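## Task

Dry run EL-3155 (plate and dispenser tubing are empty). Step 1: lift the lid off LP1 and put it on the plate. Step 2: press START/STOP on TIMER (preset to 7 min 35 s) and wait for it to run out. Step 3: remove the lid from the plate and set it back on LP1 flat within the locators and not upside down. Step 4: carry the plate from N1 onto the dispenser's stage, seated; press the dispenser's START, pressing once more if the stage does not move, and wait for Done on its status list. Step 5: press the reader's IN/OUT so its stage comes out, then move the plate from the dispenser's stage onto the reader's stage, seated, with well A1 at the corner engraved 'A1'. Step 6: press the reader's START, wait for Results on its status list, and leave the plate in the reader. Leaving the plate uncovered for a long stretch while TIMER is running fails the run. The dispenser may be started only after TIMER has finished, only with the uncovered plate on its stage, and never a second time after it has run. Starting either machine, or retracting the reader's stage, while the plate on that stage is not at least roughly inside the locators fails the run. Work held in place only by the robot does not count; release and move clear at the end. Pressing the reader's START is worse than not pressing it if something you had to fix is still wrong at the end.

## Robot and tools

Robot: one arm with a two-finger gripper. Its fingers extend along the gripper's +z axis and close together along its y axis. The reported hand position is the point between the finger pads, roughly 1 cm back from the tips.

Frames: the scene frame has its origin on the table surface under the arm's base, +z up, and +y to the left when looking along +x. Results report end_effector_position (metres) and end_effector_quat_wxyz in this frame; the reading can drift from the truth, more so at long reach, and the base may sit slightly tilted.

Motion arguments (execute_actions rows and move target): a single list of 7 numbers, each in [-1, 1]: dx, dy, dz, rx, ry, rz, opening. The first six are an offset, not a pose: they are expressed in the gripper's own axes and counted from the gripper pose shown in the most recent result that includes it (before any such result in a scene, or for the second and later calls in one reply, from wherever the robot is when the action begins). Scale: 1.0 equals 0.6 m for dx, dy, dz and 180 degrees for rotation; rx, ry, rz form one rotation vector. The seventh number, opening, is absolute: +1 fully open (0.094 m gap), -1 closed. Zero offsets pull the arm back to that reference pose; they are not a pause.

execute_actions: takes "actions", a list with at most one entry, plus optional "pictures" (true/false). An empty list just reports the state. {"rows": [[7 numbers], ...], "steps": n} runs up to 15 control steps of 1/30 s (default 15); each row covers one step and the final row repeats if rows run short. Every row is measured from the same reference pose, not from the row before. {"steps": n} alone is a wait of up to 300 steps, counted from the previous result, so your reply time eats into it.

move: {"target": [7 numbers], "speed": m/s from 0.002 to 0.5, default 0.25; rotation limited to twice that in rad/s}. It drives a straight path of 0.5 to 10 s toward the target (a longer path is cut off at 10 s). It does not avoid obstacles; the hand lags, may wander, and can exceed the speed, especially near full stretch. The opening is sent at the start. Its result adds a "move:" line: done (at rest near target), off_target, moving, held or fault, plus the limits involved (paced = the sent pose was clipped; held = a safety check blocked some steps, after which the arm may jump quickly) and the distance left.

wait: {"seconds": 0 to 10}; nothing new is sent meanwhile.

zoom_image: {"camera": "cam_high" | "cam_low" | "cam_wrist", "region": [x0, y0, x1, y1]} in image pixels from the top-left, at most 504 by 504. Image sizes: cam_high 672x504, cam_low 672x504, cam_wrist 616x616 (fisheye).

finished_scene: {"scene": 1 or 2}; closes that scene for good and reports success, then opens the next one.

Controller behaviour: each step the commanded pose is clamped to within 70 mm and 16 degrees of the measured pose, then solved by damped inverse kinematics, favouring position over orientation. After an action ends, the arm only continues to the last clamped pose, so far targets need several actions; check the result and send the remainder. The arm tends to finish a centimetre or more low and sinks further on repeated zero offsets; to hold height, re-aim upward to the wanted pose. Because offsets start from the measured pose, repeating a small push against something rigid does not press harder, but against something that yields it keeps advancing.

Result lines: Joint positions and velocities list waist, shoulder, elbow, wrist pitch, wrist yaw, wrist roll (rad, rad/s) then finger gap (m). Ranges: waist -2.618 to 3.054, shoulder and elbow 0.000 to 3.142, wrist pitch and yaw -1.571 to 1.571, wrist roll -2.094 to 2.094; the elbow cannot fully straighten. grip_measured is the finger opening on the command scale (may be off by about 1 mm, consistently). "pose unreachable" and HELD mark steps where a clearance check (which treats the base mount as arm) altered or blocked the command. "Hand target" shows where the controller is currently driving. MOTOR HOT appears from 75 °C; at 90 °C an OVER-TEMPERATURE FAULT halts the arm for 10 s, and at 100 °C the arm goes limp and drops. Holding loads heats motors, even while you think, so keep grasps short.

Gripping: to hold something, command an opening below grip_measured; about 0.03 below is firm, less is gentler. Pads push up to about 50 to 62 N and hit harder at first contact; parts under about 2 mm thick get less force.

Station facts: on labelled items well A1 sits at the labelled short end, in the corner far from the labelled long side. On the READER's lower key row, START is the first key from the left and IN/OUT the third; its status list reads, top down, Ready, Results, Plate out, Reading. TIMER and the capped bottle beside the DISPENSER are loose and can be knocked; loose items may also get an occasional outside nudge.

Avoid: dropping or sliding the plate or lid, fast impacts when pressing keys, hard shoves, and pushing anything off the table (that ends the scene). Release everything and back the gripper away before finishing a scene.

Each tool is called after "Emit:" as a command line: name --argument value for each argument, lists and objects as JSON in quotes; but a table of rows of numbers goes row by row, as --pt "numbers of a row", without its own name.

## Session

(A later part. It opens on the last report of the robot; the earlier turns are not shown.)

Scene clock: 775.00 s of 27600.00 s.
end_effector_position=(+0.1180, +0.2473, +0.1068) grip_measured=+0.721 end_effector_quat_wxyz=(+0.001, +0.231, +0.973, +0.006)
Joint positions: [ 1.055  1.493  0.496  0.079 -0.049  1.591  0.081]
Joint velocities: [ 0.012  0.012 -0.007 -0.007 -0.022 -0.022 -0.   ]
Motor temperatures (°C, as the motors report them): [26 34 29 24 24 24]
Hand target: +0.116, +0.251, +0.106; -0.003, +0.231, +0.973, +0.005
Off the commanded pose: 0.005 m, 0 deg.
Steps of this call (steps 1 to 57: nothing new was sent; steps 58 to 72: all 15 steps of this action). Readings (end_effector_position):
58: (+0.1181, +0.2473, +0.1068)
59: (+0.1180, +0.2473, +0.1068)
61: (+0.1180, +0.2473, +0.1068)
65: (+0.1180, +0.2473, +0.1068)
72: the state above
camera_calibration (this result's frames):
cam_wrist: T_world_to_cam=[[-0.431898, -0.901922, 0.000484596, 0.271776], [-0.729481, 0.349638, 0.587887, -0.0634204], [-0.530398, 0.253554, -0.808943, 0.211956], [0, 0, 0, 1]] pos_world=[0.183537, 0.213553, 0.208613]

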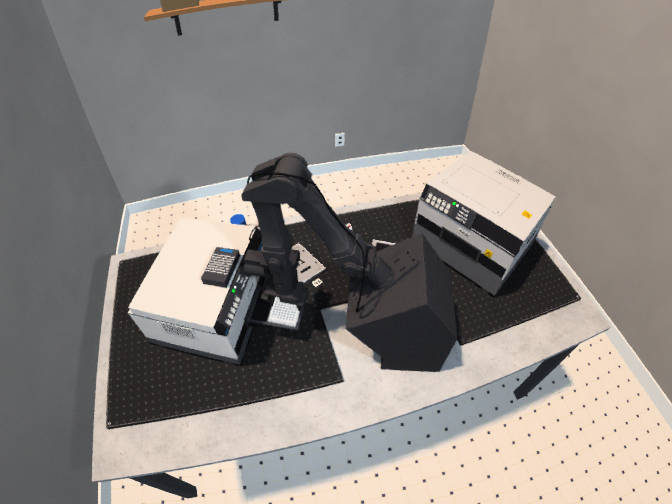

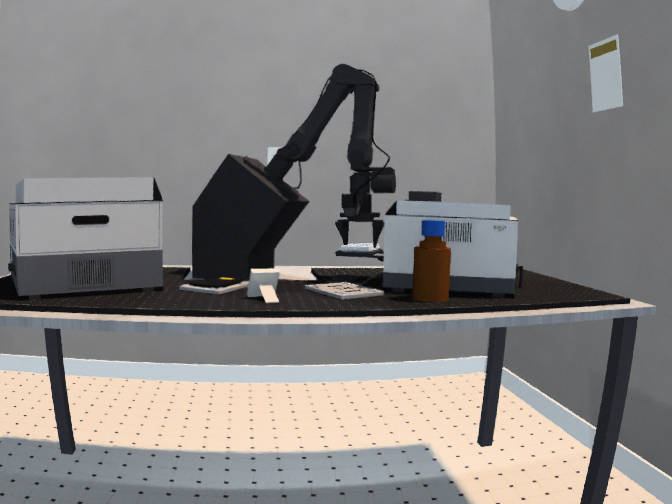

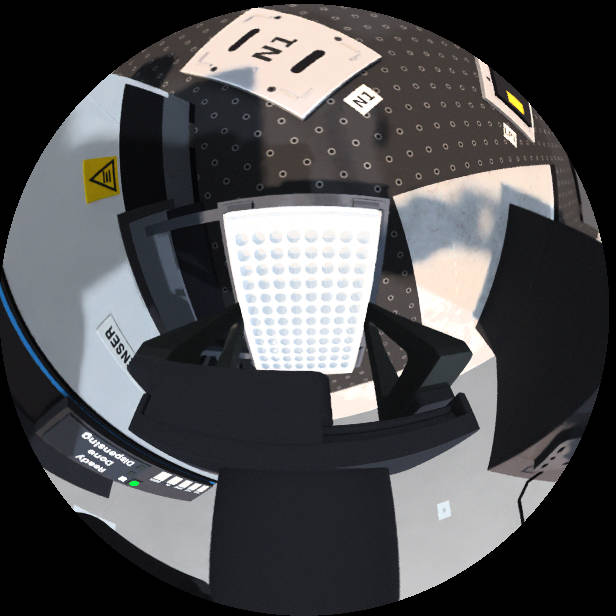

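The plate is constrained – likely already within the locators. Release.

Emit:
execute_actions --actions '[{"rows":[[0,0.004,0,0,0,0,0.70],[0,0.004,0,0,0,0,0.72],[0,0.004,0,0,0,0,0.74],[0,0.004,0,0,0,0,0.78],[0,0.004,0,0,0,0,0.85],[0,0.004,0,0,0,0,0.95]]}]'

Emit:
zoom_image --camera "cam_wrist" --region '[190, 150, 420, 380]'

Emit:
zoom_image --camera "cam_low" --region '[320, 220, 400, 270]'

Emit:
zoom_image --camera "cam_high" --region '[210, 270, 320, 350]'

Scene clock: 779.93 s of 27600.00 s.
end_effector_position=(+0.1179, +0.2473, +0.1068) grip_measured=+0.947 end_effector_quat_wxyz=(+0.001, +0.231, +0.973, +0.006)
Joint positions: [ 1.055  1.493  0.496  0.079 -0.05   1.591  0.091]
Joint velocities: [-0.007  0.002 -0.007  0.007 -0.081  0.007  0.   ]
Motor temperatures (°C, as the motors report them): [26 34 29 24 24 24]
Hand target: +0.119, +0.249, +0.107; +0.001, +0.231, +0.973, +0.006
Off the commanded pose: 0.003 m, 0 deg.
Steps of this call (steps 1 to 133: nothing new was sent; steps 134 to 148: all 15 steps of this action). Readings (end_effector_position):
134: (+0.1180, +0.2473, +0.1068)
135: (+0.1180, +0.2473, +0.1068)
137: (+0.1180, +0.2472, +0.1068)
141: (+0.1179, +0.2473, +0.1068)
148: the state above
camera_calibration (this result's frames):
cam_wrist: T_world_to_cam=[[-0.431907, -0.901918, 0.000865657, 0.271641], [-0.728976, 0.349654, 0.588504, -0.0636591], [-0.531085, 0.253548, -0.808494, 0.21191], [0, 0, 0, 1]] pos_world=[0.18346, 0.213527, 0.208557]

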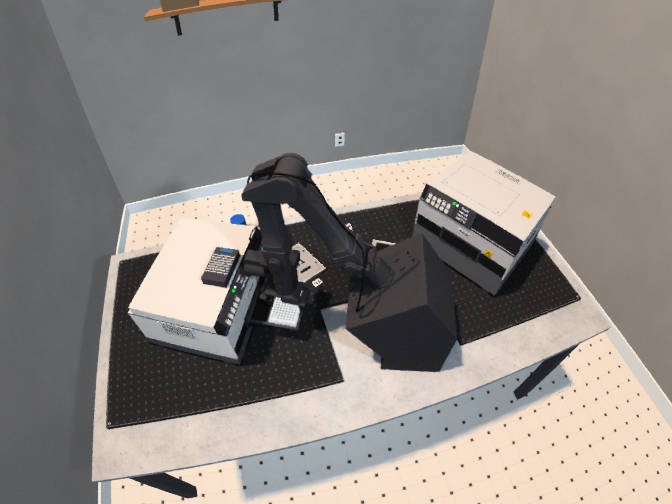

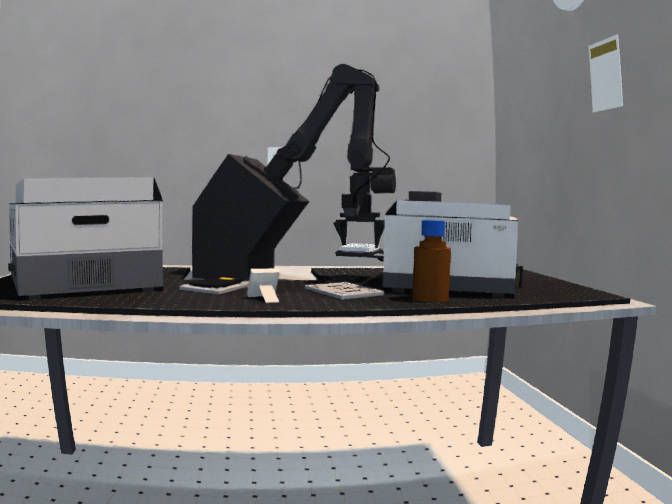

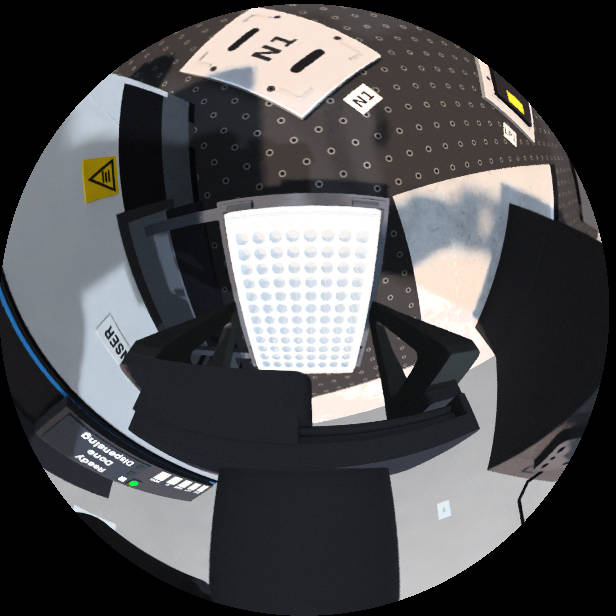

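Region (190, 150, 420, 380) of cam_wrist's 616x616 image, scaled by 2.191, with more detail than that image has.

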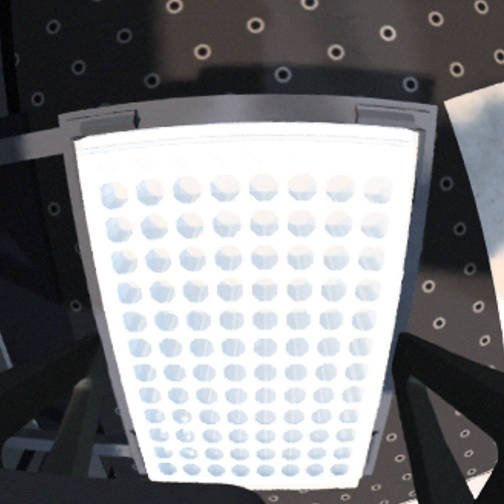

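Region (320, 220, 400, 270) of cam_low's 672x504 image, scaled by 6.300, with more detail than that image has; it fills the top 315 rows of this view, and the rest is white.

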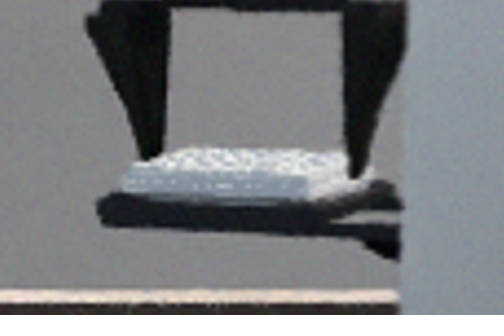

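Region (210, 270, 320, 350) of cam_high's 672x504 image, scaled by 4.582, with more detail than that image has; it fills the top 367 rows of this view, and the rest is white.

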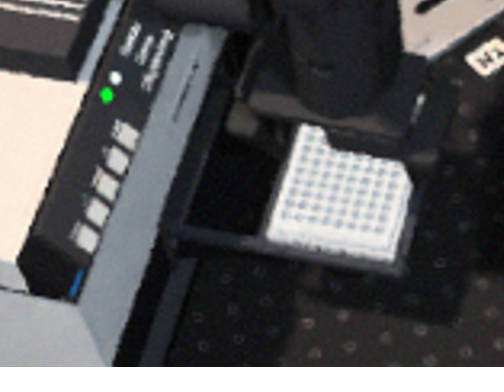

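Emit:
move --target '[0,0,-0.27,0,0,0,1]' --speed 0.1

Emit:
move --target '[0.2,0.03,0,0,0,-0.5,-1]'

Emit:
move --target '[0,0,0,0,-0.3,0,-1]'

Scene clock: 786.67 s of 27600.00 s.
end_effector_position=(+0.1100, +0.2376, +0.2564) grip_measured=+1.000 end_effector_quat_wxyz=(-0.007, +0.232, +0.973, -0.011)
Joint positions: [ 1.011  0.816  0.637 -0.777 -0.084  1.555  0.094]
Joint velocities: [-0.007 -0.017 -0.002  0.037 -0.007 -0.022  0.   ]
Motor temperatures (°C, as the motors report them): [26 35 29 24 24 24]
Hand target: +0.116, +0.246, +0.266; +0.000, +0.232, +0.973, +0.006
Off the commanded pose: 0.016 m, 2 deg.
move: off_target
camera_calibration (this result's frames):
cam_wrist: T_world_to_cam=[[-0.433388, -0.900502, 0.0356446, 0.250341], [-0.715061, 0.367675, 0.594561, -0.161456], [-0.548509, 0.232188, -0.80326, 0.336851], [0, 0, 0, 1]] pos_world=[0.17781, 0.206583, 0.357651]

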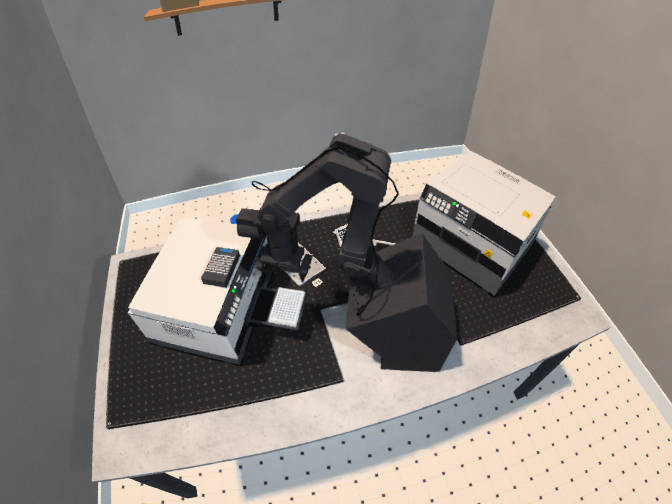

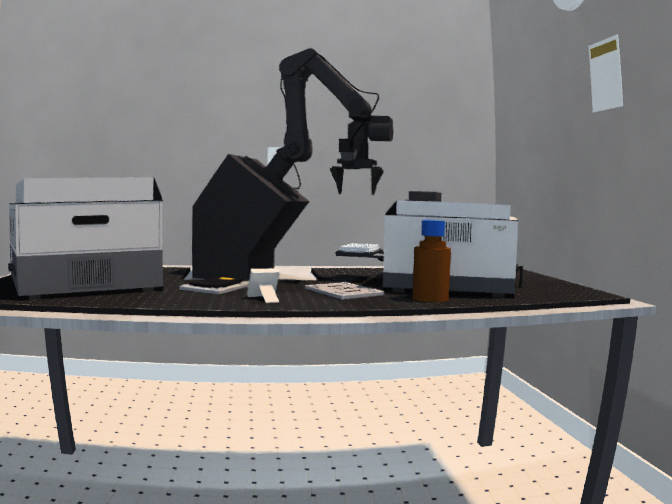

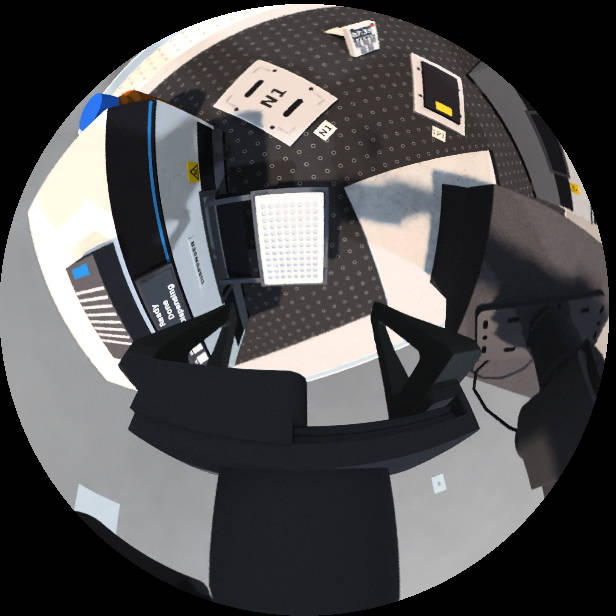

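Scene clock: 790.33 s of 27600.00 s.
end_effector_position=(+0.0118, +0.2943, +0.2509) grip_measured=-0.991 end_effector_quat_wxyz=(-0.020, -0.523, +0.852, -0.019)
Joint positions: [ 1.715  1.079  0.789 -0.775  0.314  0.586  0.   ]
Joint velocities: [-0.012 -0.002 -0.002 -0.066  0.022 -0.007  0.   ]
Motor temperatures (°C, as the motors report them): [26 34 30 24 24 24]
Hand target: +0.012, +0.307, +0.256; -0.008, -0.527, +0.850, -0.008
Off the commanded pose: 0.015 m, 2 deg.
move: off_target
camera_calibration (this result's frames):
cam_wrist: T_world_to_cam=[[0.901096, -0.433029, 0.0226318, 0.108879], [-0.349148, -0.693617, 0.630072, 0.0498509], [-0.257142, -0.575657, -0.776207, 0.492883], [0, 0, 0, 1]] pos_world=[0.046036, 0.365457, 0.348706]

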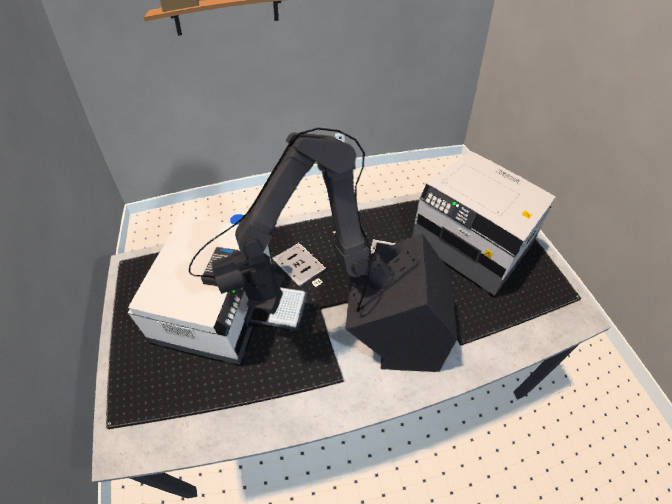

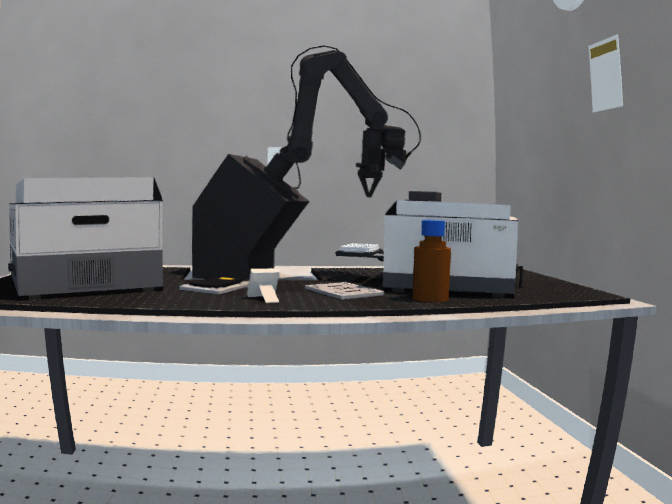

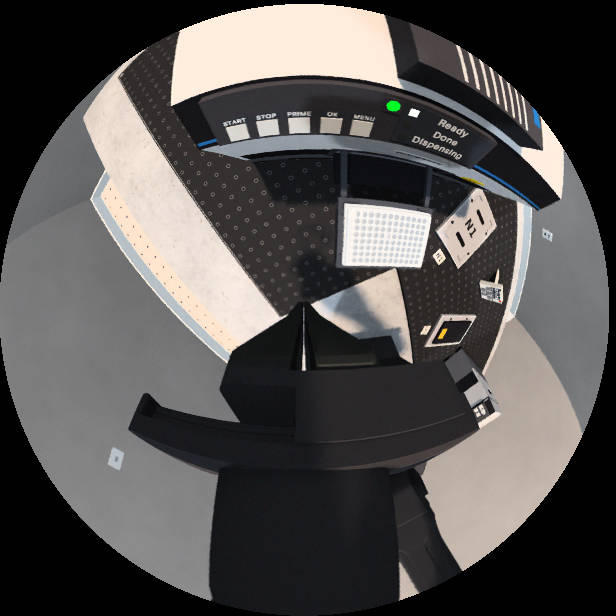

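Scene clock: 793.27 s of 27600.00 s.
end_effector_position=(+0.0125, +0.3017, +0.2528) grip_measured=-0.991 end_effector_quat_wxyz=(+0.363, -0.473, +0.776, +0.207)
Joint positions: [2.116 1.228 0.005 1.077 1.069 0.173 0.   ]
Joint velocities: [ 0.002  0.027 -0.007 -0.007 -0.037  0.066 -0.001]
Motor temperatures (°C, as the motors report them): [26 34 30 24 24 24]
Hand target: +0.013, +0.296, +0.252; +0.365, -0.478, +0.773, +0.202
Off the commanded pose: 0.008 m, 2 deg.
joint sent to its limit — the command would take joint 3 (elbow) past its lower limit, so that joint was sent only as far as its limit.
move: done
camera_calibration (this result's frames):
cam_wrist: T_world_to_cam=[[0.885093, -0.463239, 0.0449365, 0.11516], [-0.44188, -0.866727, -0.231359, 0.32523], [0.146122, 0.184918, -0.97183, 0.313703], [0, 0, 0, 1]] pos_world=[-0.00405348, 0.277222, 0.374936]

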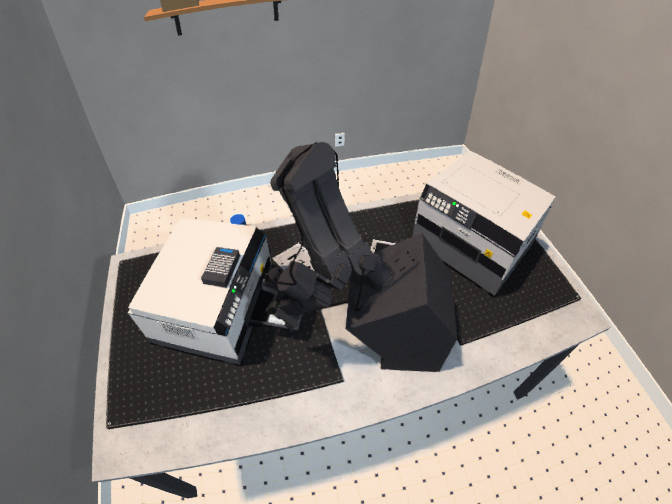

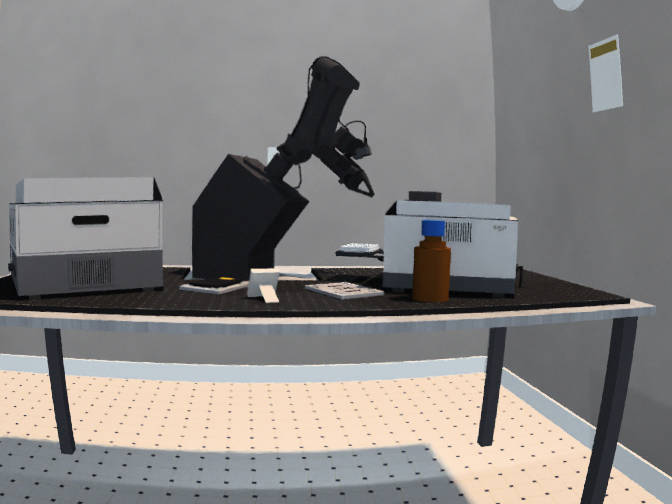

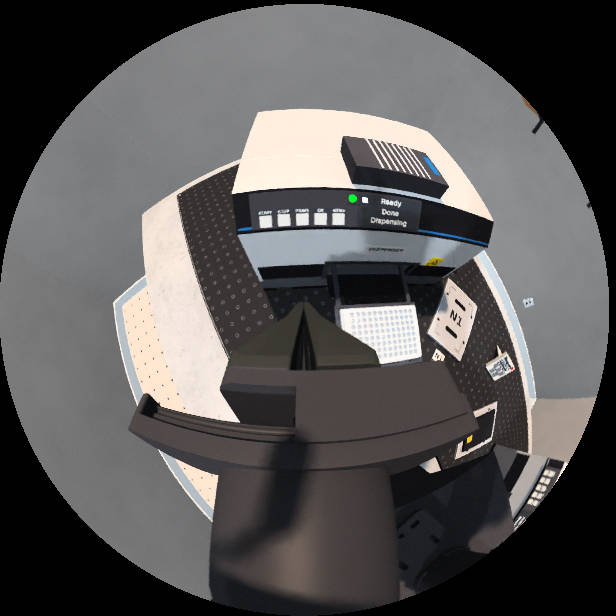

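Emit:
move --target '[-0.064,0.065,0.11,0,0,0,-1]' --speed 0.06

Emit:
zoom_image --camera "cam_wrist" --region '[230, 200, 480, 420]'

Scene clock: 797.80 s of 27600.00 s.
end_effector_position=(+0.0149, +0.3774, +0.2365) grip_measured=-0.991 end_effector_quat_wxyz=(+0.360, -0.474, +0.778, +0.202)
Joint positions: [1.916 1.373 0.282 0.964 0.873 0.141 0.   ]
Joint velocities: [ 0.002 -0.007  0.012 -0.095 -0.022 -0.007 -0.   ]
Motor temperatures (°C, as the motors report them): [26 33 30 25 24 24]
Hand target: +0.014, +0.386, +0.238; +0.361, -0.472, +0.777, +0.207
Off the commanded pose: 0.009 m, 1 deg.
move: done
camera_calibration (this result's frames):
cam_wrist: T_world_to_cam=[[0.883617, -0.465652, 0.0488794, 0.148808], [-0.445173, -0.867893, -0.220413, 0.386048], [0.145058, 0.173001, -0.974181, 0.288658], [0, 0, 0, 1]] pos_world=[-0.00150344, 0.354403, 0.359021]

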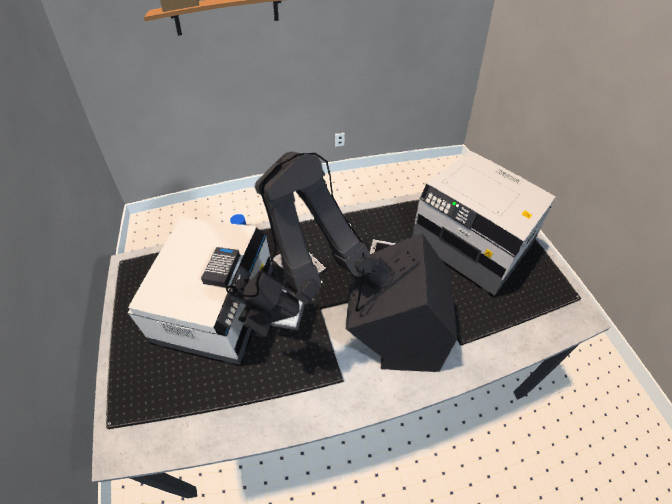

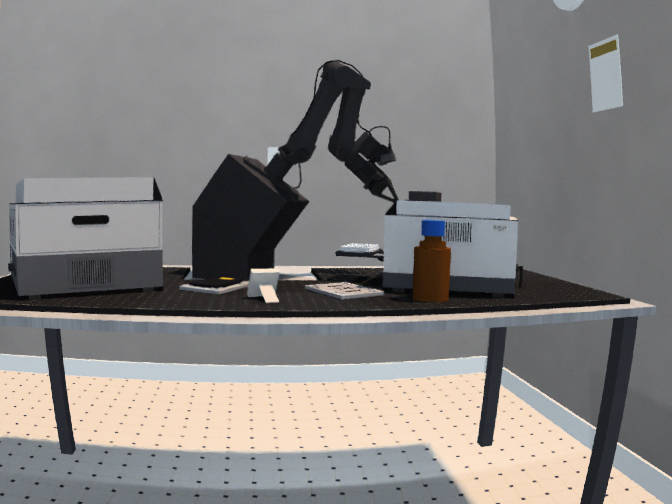

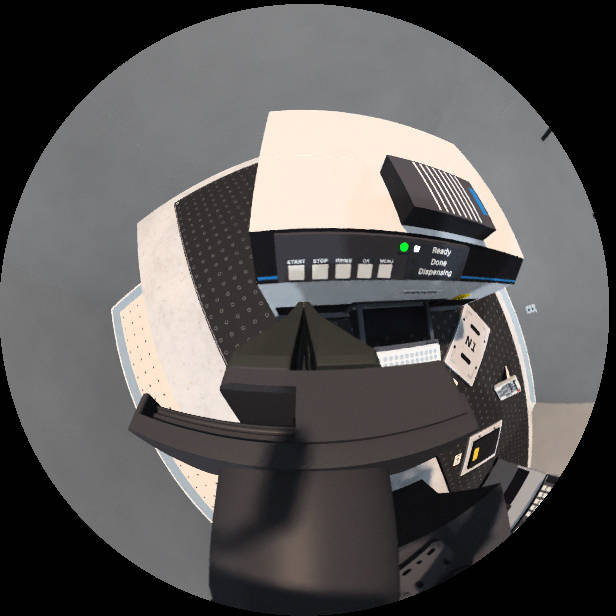

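Region (230, 200, 480, 420) of cam_wrist's 616x616 image, scaled by 2.016, with more detail than that image has; it fills the top 444 rows of this view, and the rest is white.

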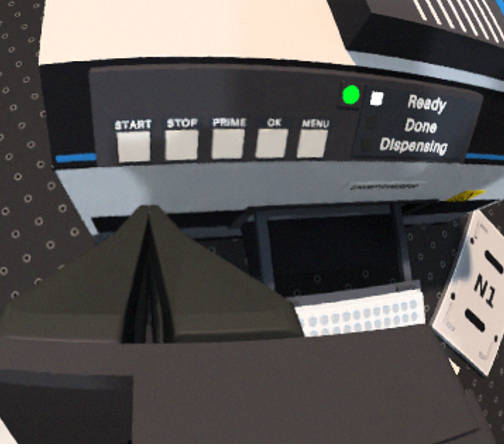

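Emit:
execute_actions --actions '[]'

Emit:
move --target '[-0.005,0.015,0.045,0,0,0,-1]' --speed 0.05

Scene clock: 810.90 s of 27600.00 s.
end_effector_position=(+0.0147, +0.3773, +0.2363) grip_measured=-0.991 end_effector_quat_wxyz=(+0.359, -0.474, +0.778, +0.202)
Joint positions: [1.916 1.373 0.282 0.963 0.872 0.14  0.   ]
Joint velocities: [-0.002 -0.002  0.002 -0.051 -0.022  0.007 -0.   ]
Motor temperatures (°C, as the motors report them): [26 33 30 26 24 24]
Hand target: +0.014, +0.386, +0.238; +0.361, -0.472, +0.777, +0.207
Off the commanded pose: 0.009 m, 1 deg.
Steps of this call (steps 1 to 393: nothing new was sent). Readings (end_effector_position):
1: (+0.0148, +0.3774, +0.2365)
2: (+0.0148, +0.3774, +0.2365)
4: (+0.0148, +0.3774, +0.2364)
8: (+0.0148, +0.3773, +0.2364)
393: the state above
camera_calibration (this result's frames):
cam_wrist: T_world_to_cam=[[0.884432, -0.46405, 0.0493815, 0.148241], [-0.443684, -0.868948, -0.219257, 0.385903], [0.144656, 0.172008, -0.974417, 0.288917], [0, 0, 0, 1]] pos_world=[-0.00168394, 0.354424, 0.358817]

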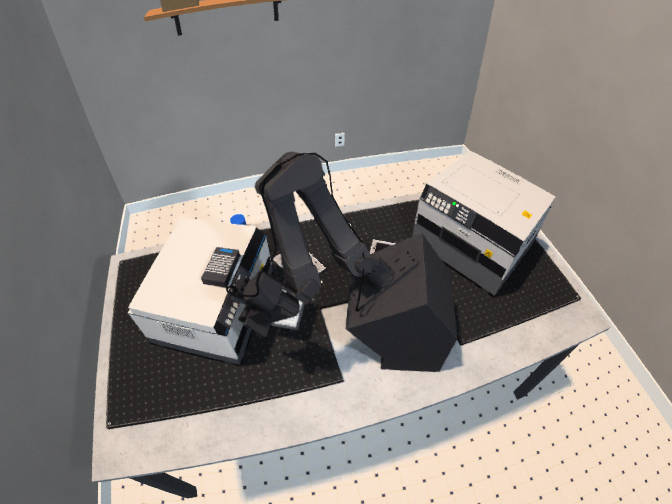

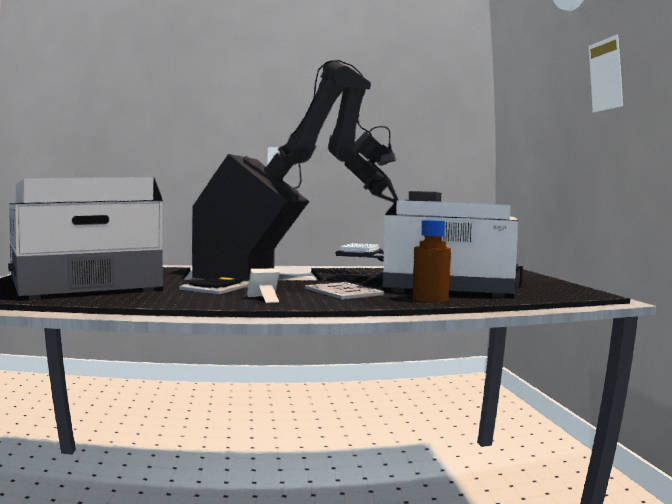

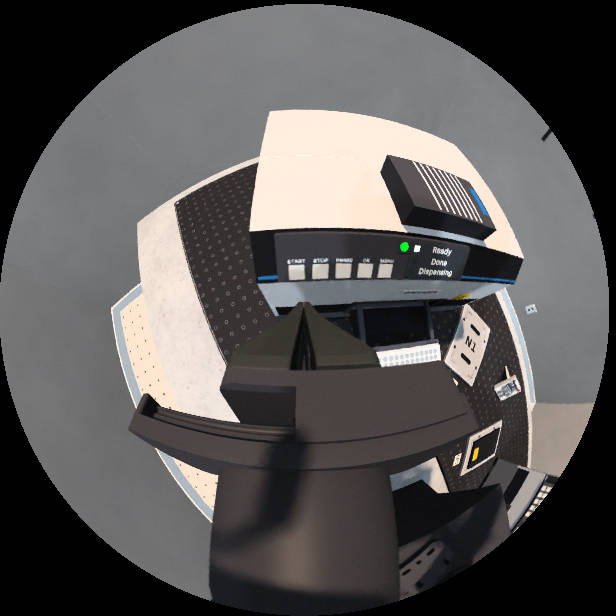

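Scene clock: 811.77 s of 27600.00 s.
end_effector_position=(+0.0183, +0.3895, +0.2166) grip_measured=-0.991 end_effector_quat_wxyz=(+0.354, -0.482, +0.779, +0.190)
Joint positions: [1.853 1.47  0.343 0.972 0.815 0.137 0.   ]
Joint velocities: [-0.012 -0.017 -0.007  0.037 -0.051 -0.051 -0.001]
Motor temperatures (°C, as the motors report them): [26 33 30 26 24 24]
Hand target: +0.018, +0.401, +0.221; +0.359, -0.474, +0.778, +0.202
Off the commanded pose: 0.012 m, 2 deg.
move: off_target
camera_calibration (this result's frames):
cam_wrist: T_world_to_cam=[[0.886291, -0.458097, 0.068081, 0.145284], [-0.438396, -0.877244, -0.195582, 0.391744], [0.149319, 0.143496, -0.978321, 0.278959], [0, 0, 0, 1]] pos_world=[0.00132127, 0.37018, 0.339639]

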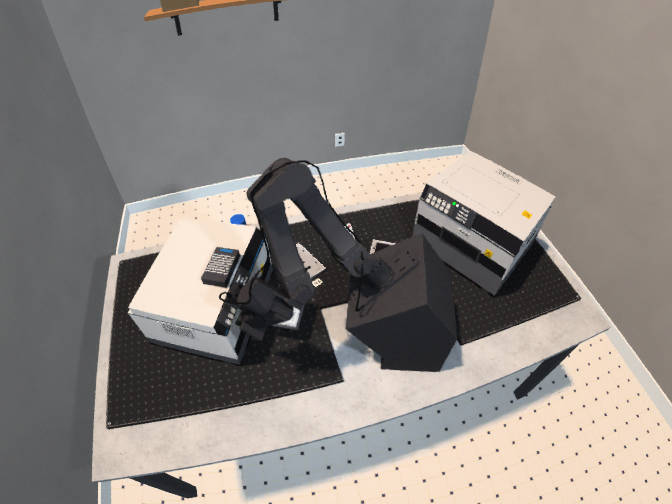

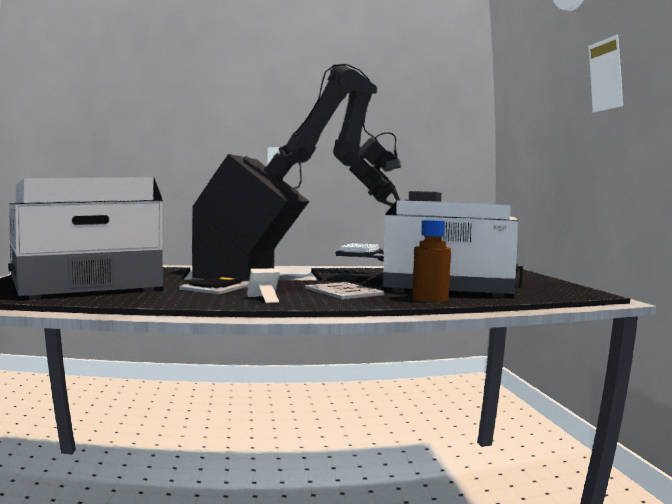

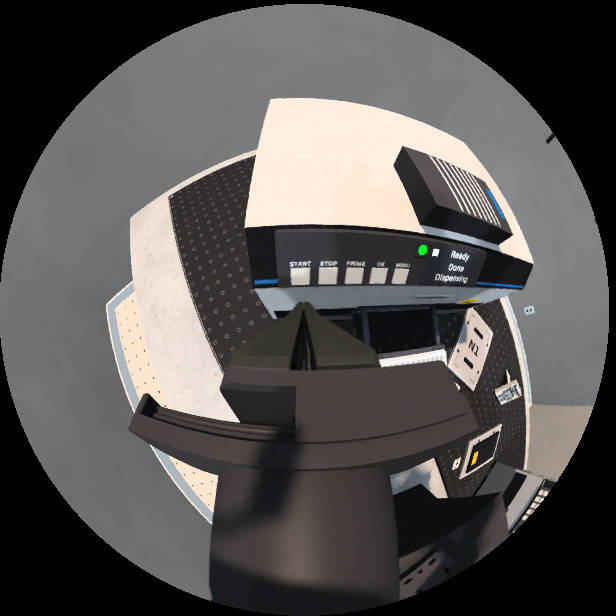

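Emit:
move --target '[-0.03,0.01,0.025,0,-0.01,0,-1]' --speed 0.03

Scene clock: 814.93 s of 27600.00 s.
end_effector_position=(+0.0242, +0.4027, +0.2165) grip_measured=-0.991 end_effector_quat_wxyz=(+0.362, -0.483, +0.774, +0.189)
Joint positions: [1.823 1.486 0.383 0.972 0.793 0.107 0.   ]
Joint velocities: [ 0.007 -0.017 -0.007  0.022 -0.022 -0.11   0.   ]
Motor temperatures (°C, as the motors report them): [26 33 30 26 24 24]
Hand target: +0.024, +0.413, +0.220; +0.366, -0.479, +0.773, +0.197
Off the commanded pose: 0.011 m, 1 deg.
move: off_target
camera_calibration (this result's frames):
cam_wrist: T_world_to_cam=[[0.886244, -0.456317, 0.0796593, 0.142892], [-0.432686, -0.876898, -0.209363, 0.408578], [0.165389, 0.151079, -0.974588, 0.271814], [0, 0, 0, 1]] pos_world=[0.0051941, 0.382419, 0.339065]

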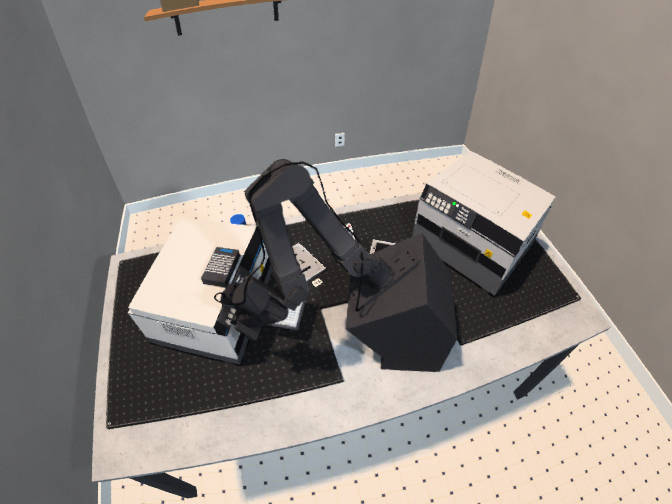

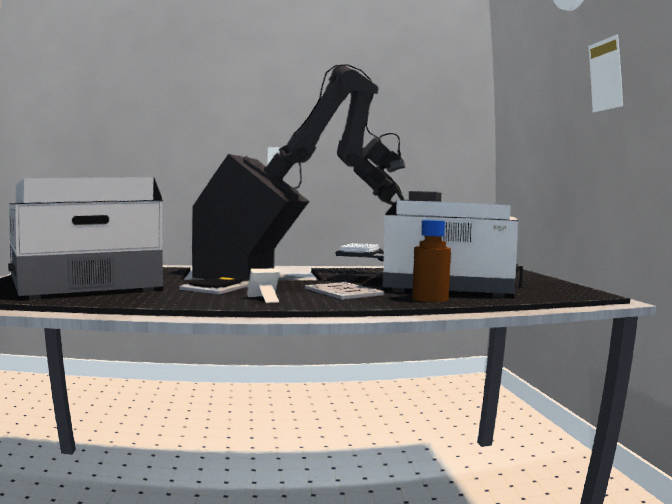

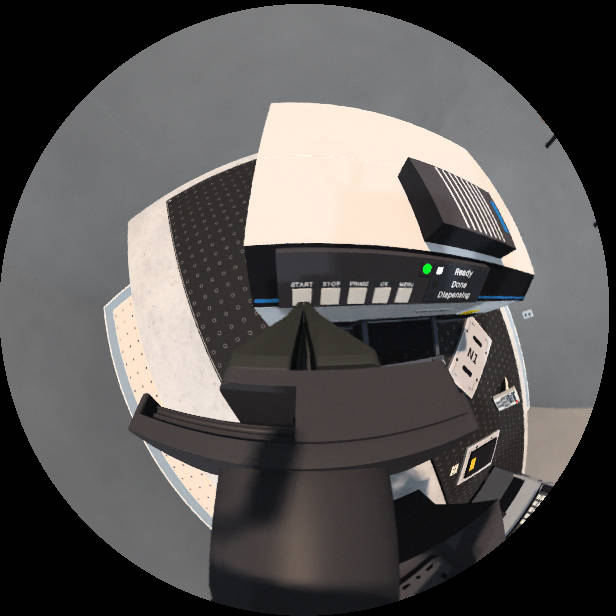

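Emit:
move --target '[-0.022,0.009,0.025,0,-0.005,0,-1]' --speed 0.02

Scene clock: 817.27 s of 27600.00 s.
end_effector_position=(+0.0279, +0.4052, +0.2139) grip_measured=-0.992 end_effector_quat_wxyz=(+0.364, -0.488, +0.772, +0.181)
Joint positions: [1.807 1.493 0.398 0.957 0.787 0.094 0.   ]
Joint velocities: [-0.002  0.002  0.002  0.022 -0.022 -0.066  0.   ]
Motor temperatures (°C, as the motors report them): [26 33 30 26 24 24]
Hand target: +0.029, +0.422, +0.217; +0.368, -0.482, +0.771, +0.193
Off the commanded pose: 0.018 m, 2 deg.
move: off_target
camera_calibration (this result's frames):
cam_wrist: T_world_to_cam=[[0.886223, -0.452842, 0.0976877, 0.135664], [-0.427513, -0.880676, -0.204063, 0.412173], [0.178439, 0.139082, -0.974072, 0.272721], [0, 0, 0, 1]] pos_world=[0.00731665, 0.386495, 0.336506]

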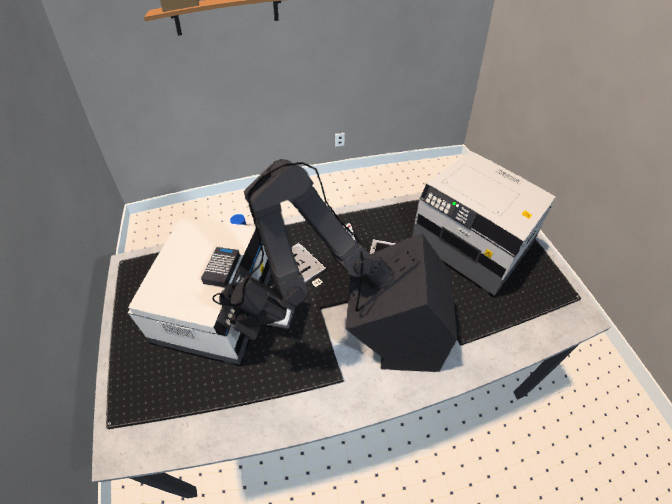

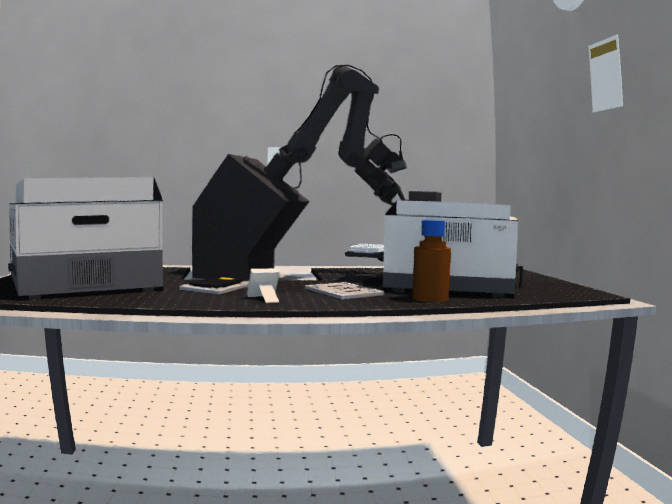

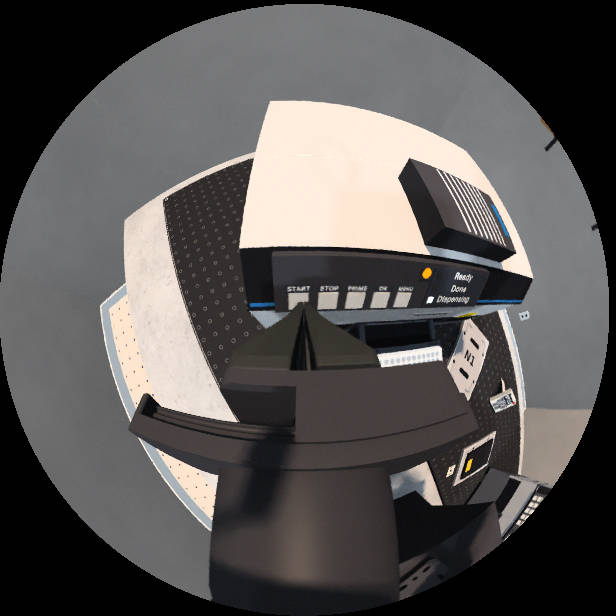

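Dispensing. Back off.

Emit:
move --target '[0,0,-0.12,0,0,0,-1]' --speed 0.1

Emit:
wait --seconds 10

Emit:
zoom_image --camera "cam_high" --region '[400,145,570,300]'

Scene clock: 821.20 s of 27600.00 s.
end_effector_position=(-0.0004, +0.3638, +0.2583) grip_measured=-0.992 end_effector_quat_wxyz=(+0.365, -0.493, +0.769, +0.180)
Joint positions: [2.06  1.262 0.287 0.786 1.035 0.146 0.   ]
Joint velocities: [-0.007 -0.007 -0.007  0.022  0.081 -0.007 -0.001]
Motor temperatures (°C, as the motors report them): [26 33 30 26 24 24]
Hand target: +0.000, +0.360, +0.261; +0.366, -0.489, +0.770, +0.182
Off the commanded pose: 0.006 m, 1 deg.
move: done
camera_calibration (this result's frames):
cam_wrist: T_world_to_cam=[[0.890075, -0.443253, 0.106267, 0.131926], [-0.41676, -0.885807, -0.204098, 0.374502], [0.184599, 0.137375, -0.973166, 0.327122], [0, 0, 0, 1]] pos_world=[-0.0217327, 0.345275, 0.38076]

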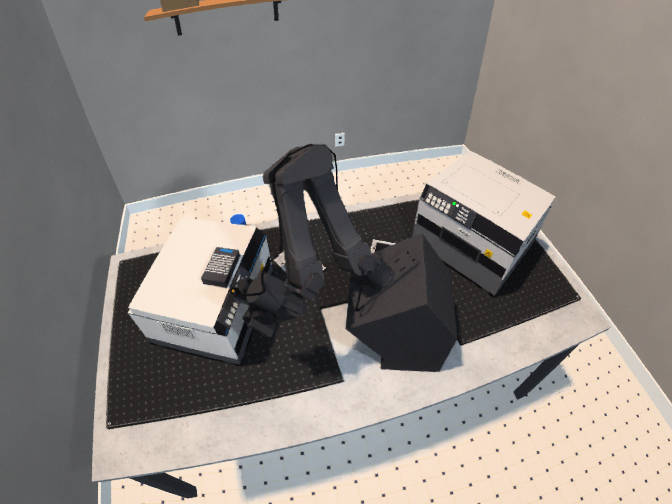

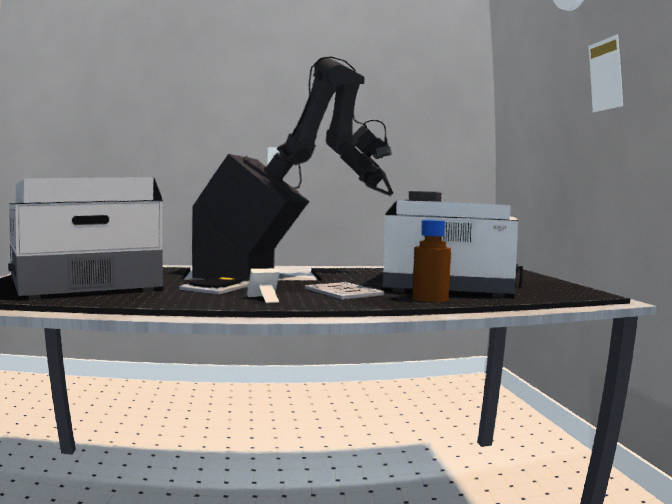

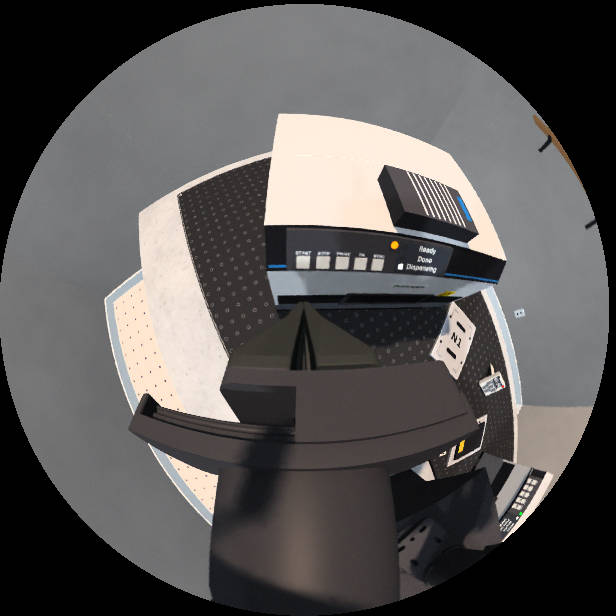

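Scene clock: 831.20 s of 27600.00 s.
end_effector_position=(-0.0002, +0.3634, +0.2580) grip_measured=-0.992 end_effector_quat_wxyz=(+0.365, -0.494, +0.769, +0.179)
Joint positions: [2.06  1.262 0.287 0.783 1.036 0.148 0.   ]
Joint velocities: [-0.012 -0.007 -0.032 -0.022 -0.037 -0.066 -0.   ]
Motor temperatures (°C, as the motors report them): [26 34 29 26 24 24]
Hand target: +0.000, +0.360, +0.261; +0.366, -0.489, +0.771, +0.182
Off the commanded pose: 0.006 m, 1 deg.
Steps of this call (steps 1 to 300: nothing new was sent). Readings (end_effector_position):
1: (-0.0003, +0.3637, +0.2582)
2: (-0.0003, +0.3636, +0.2582)
4: (-0.0003, +0.3635, +0.2581)
8: (-0.0002, +0.3634, +0.2580)
300: the state above
camera_calibration (this result's frames):
cam_wrist: T_world_to_cam=[[0.889804, -0.443383, 0.107979, 0.131266], [-0.41691, -0.88605, -0.202737, 0.373866], [0.185565, 0.135379, -0.973262, 0.327599], [0, 0, 0, 1]] pos_world=[-0.0217232, 0.345115, 0.380462]

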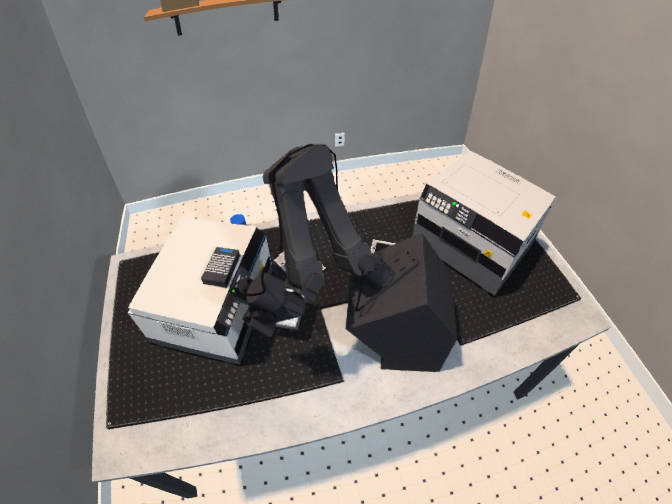

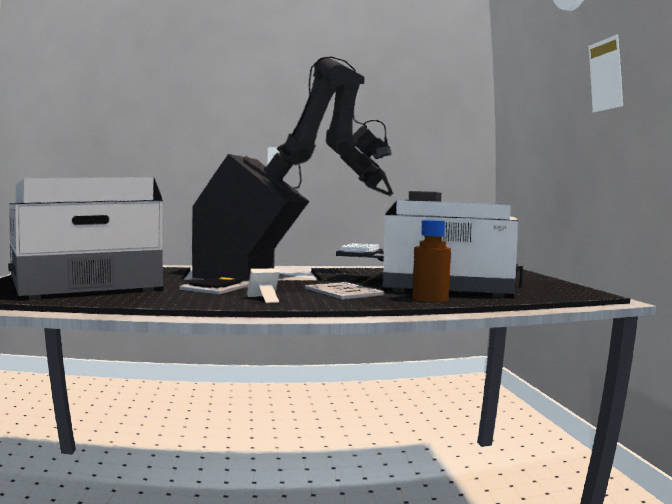

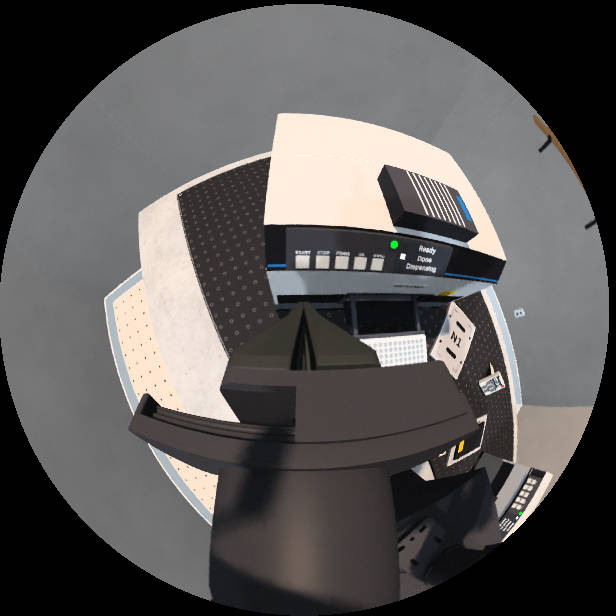

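Region (400, 145, 570, 300) of cam_high's 672x504 image, scaled by 2.965, with more detail than that image has; it fills the top 460 rows of this view, and the rest is white.

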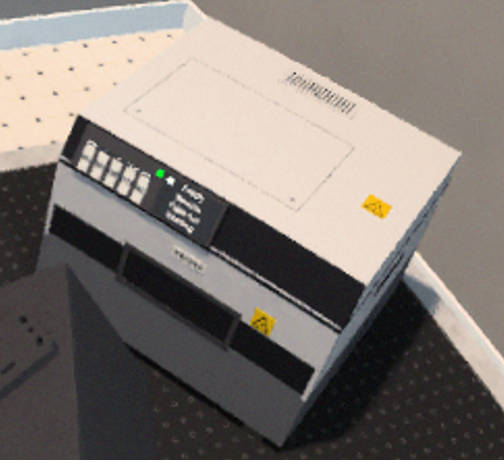

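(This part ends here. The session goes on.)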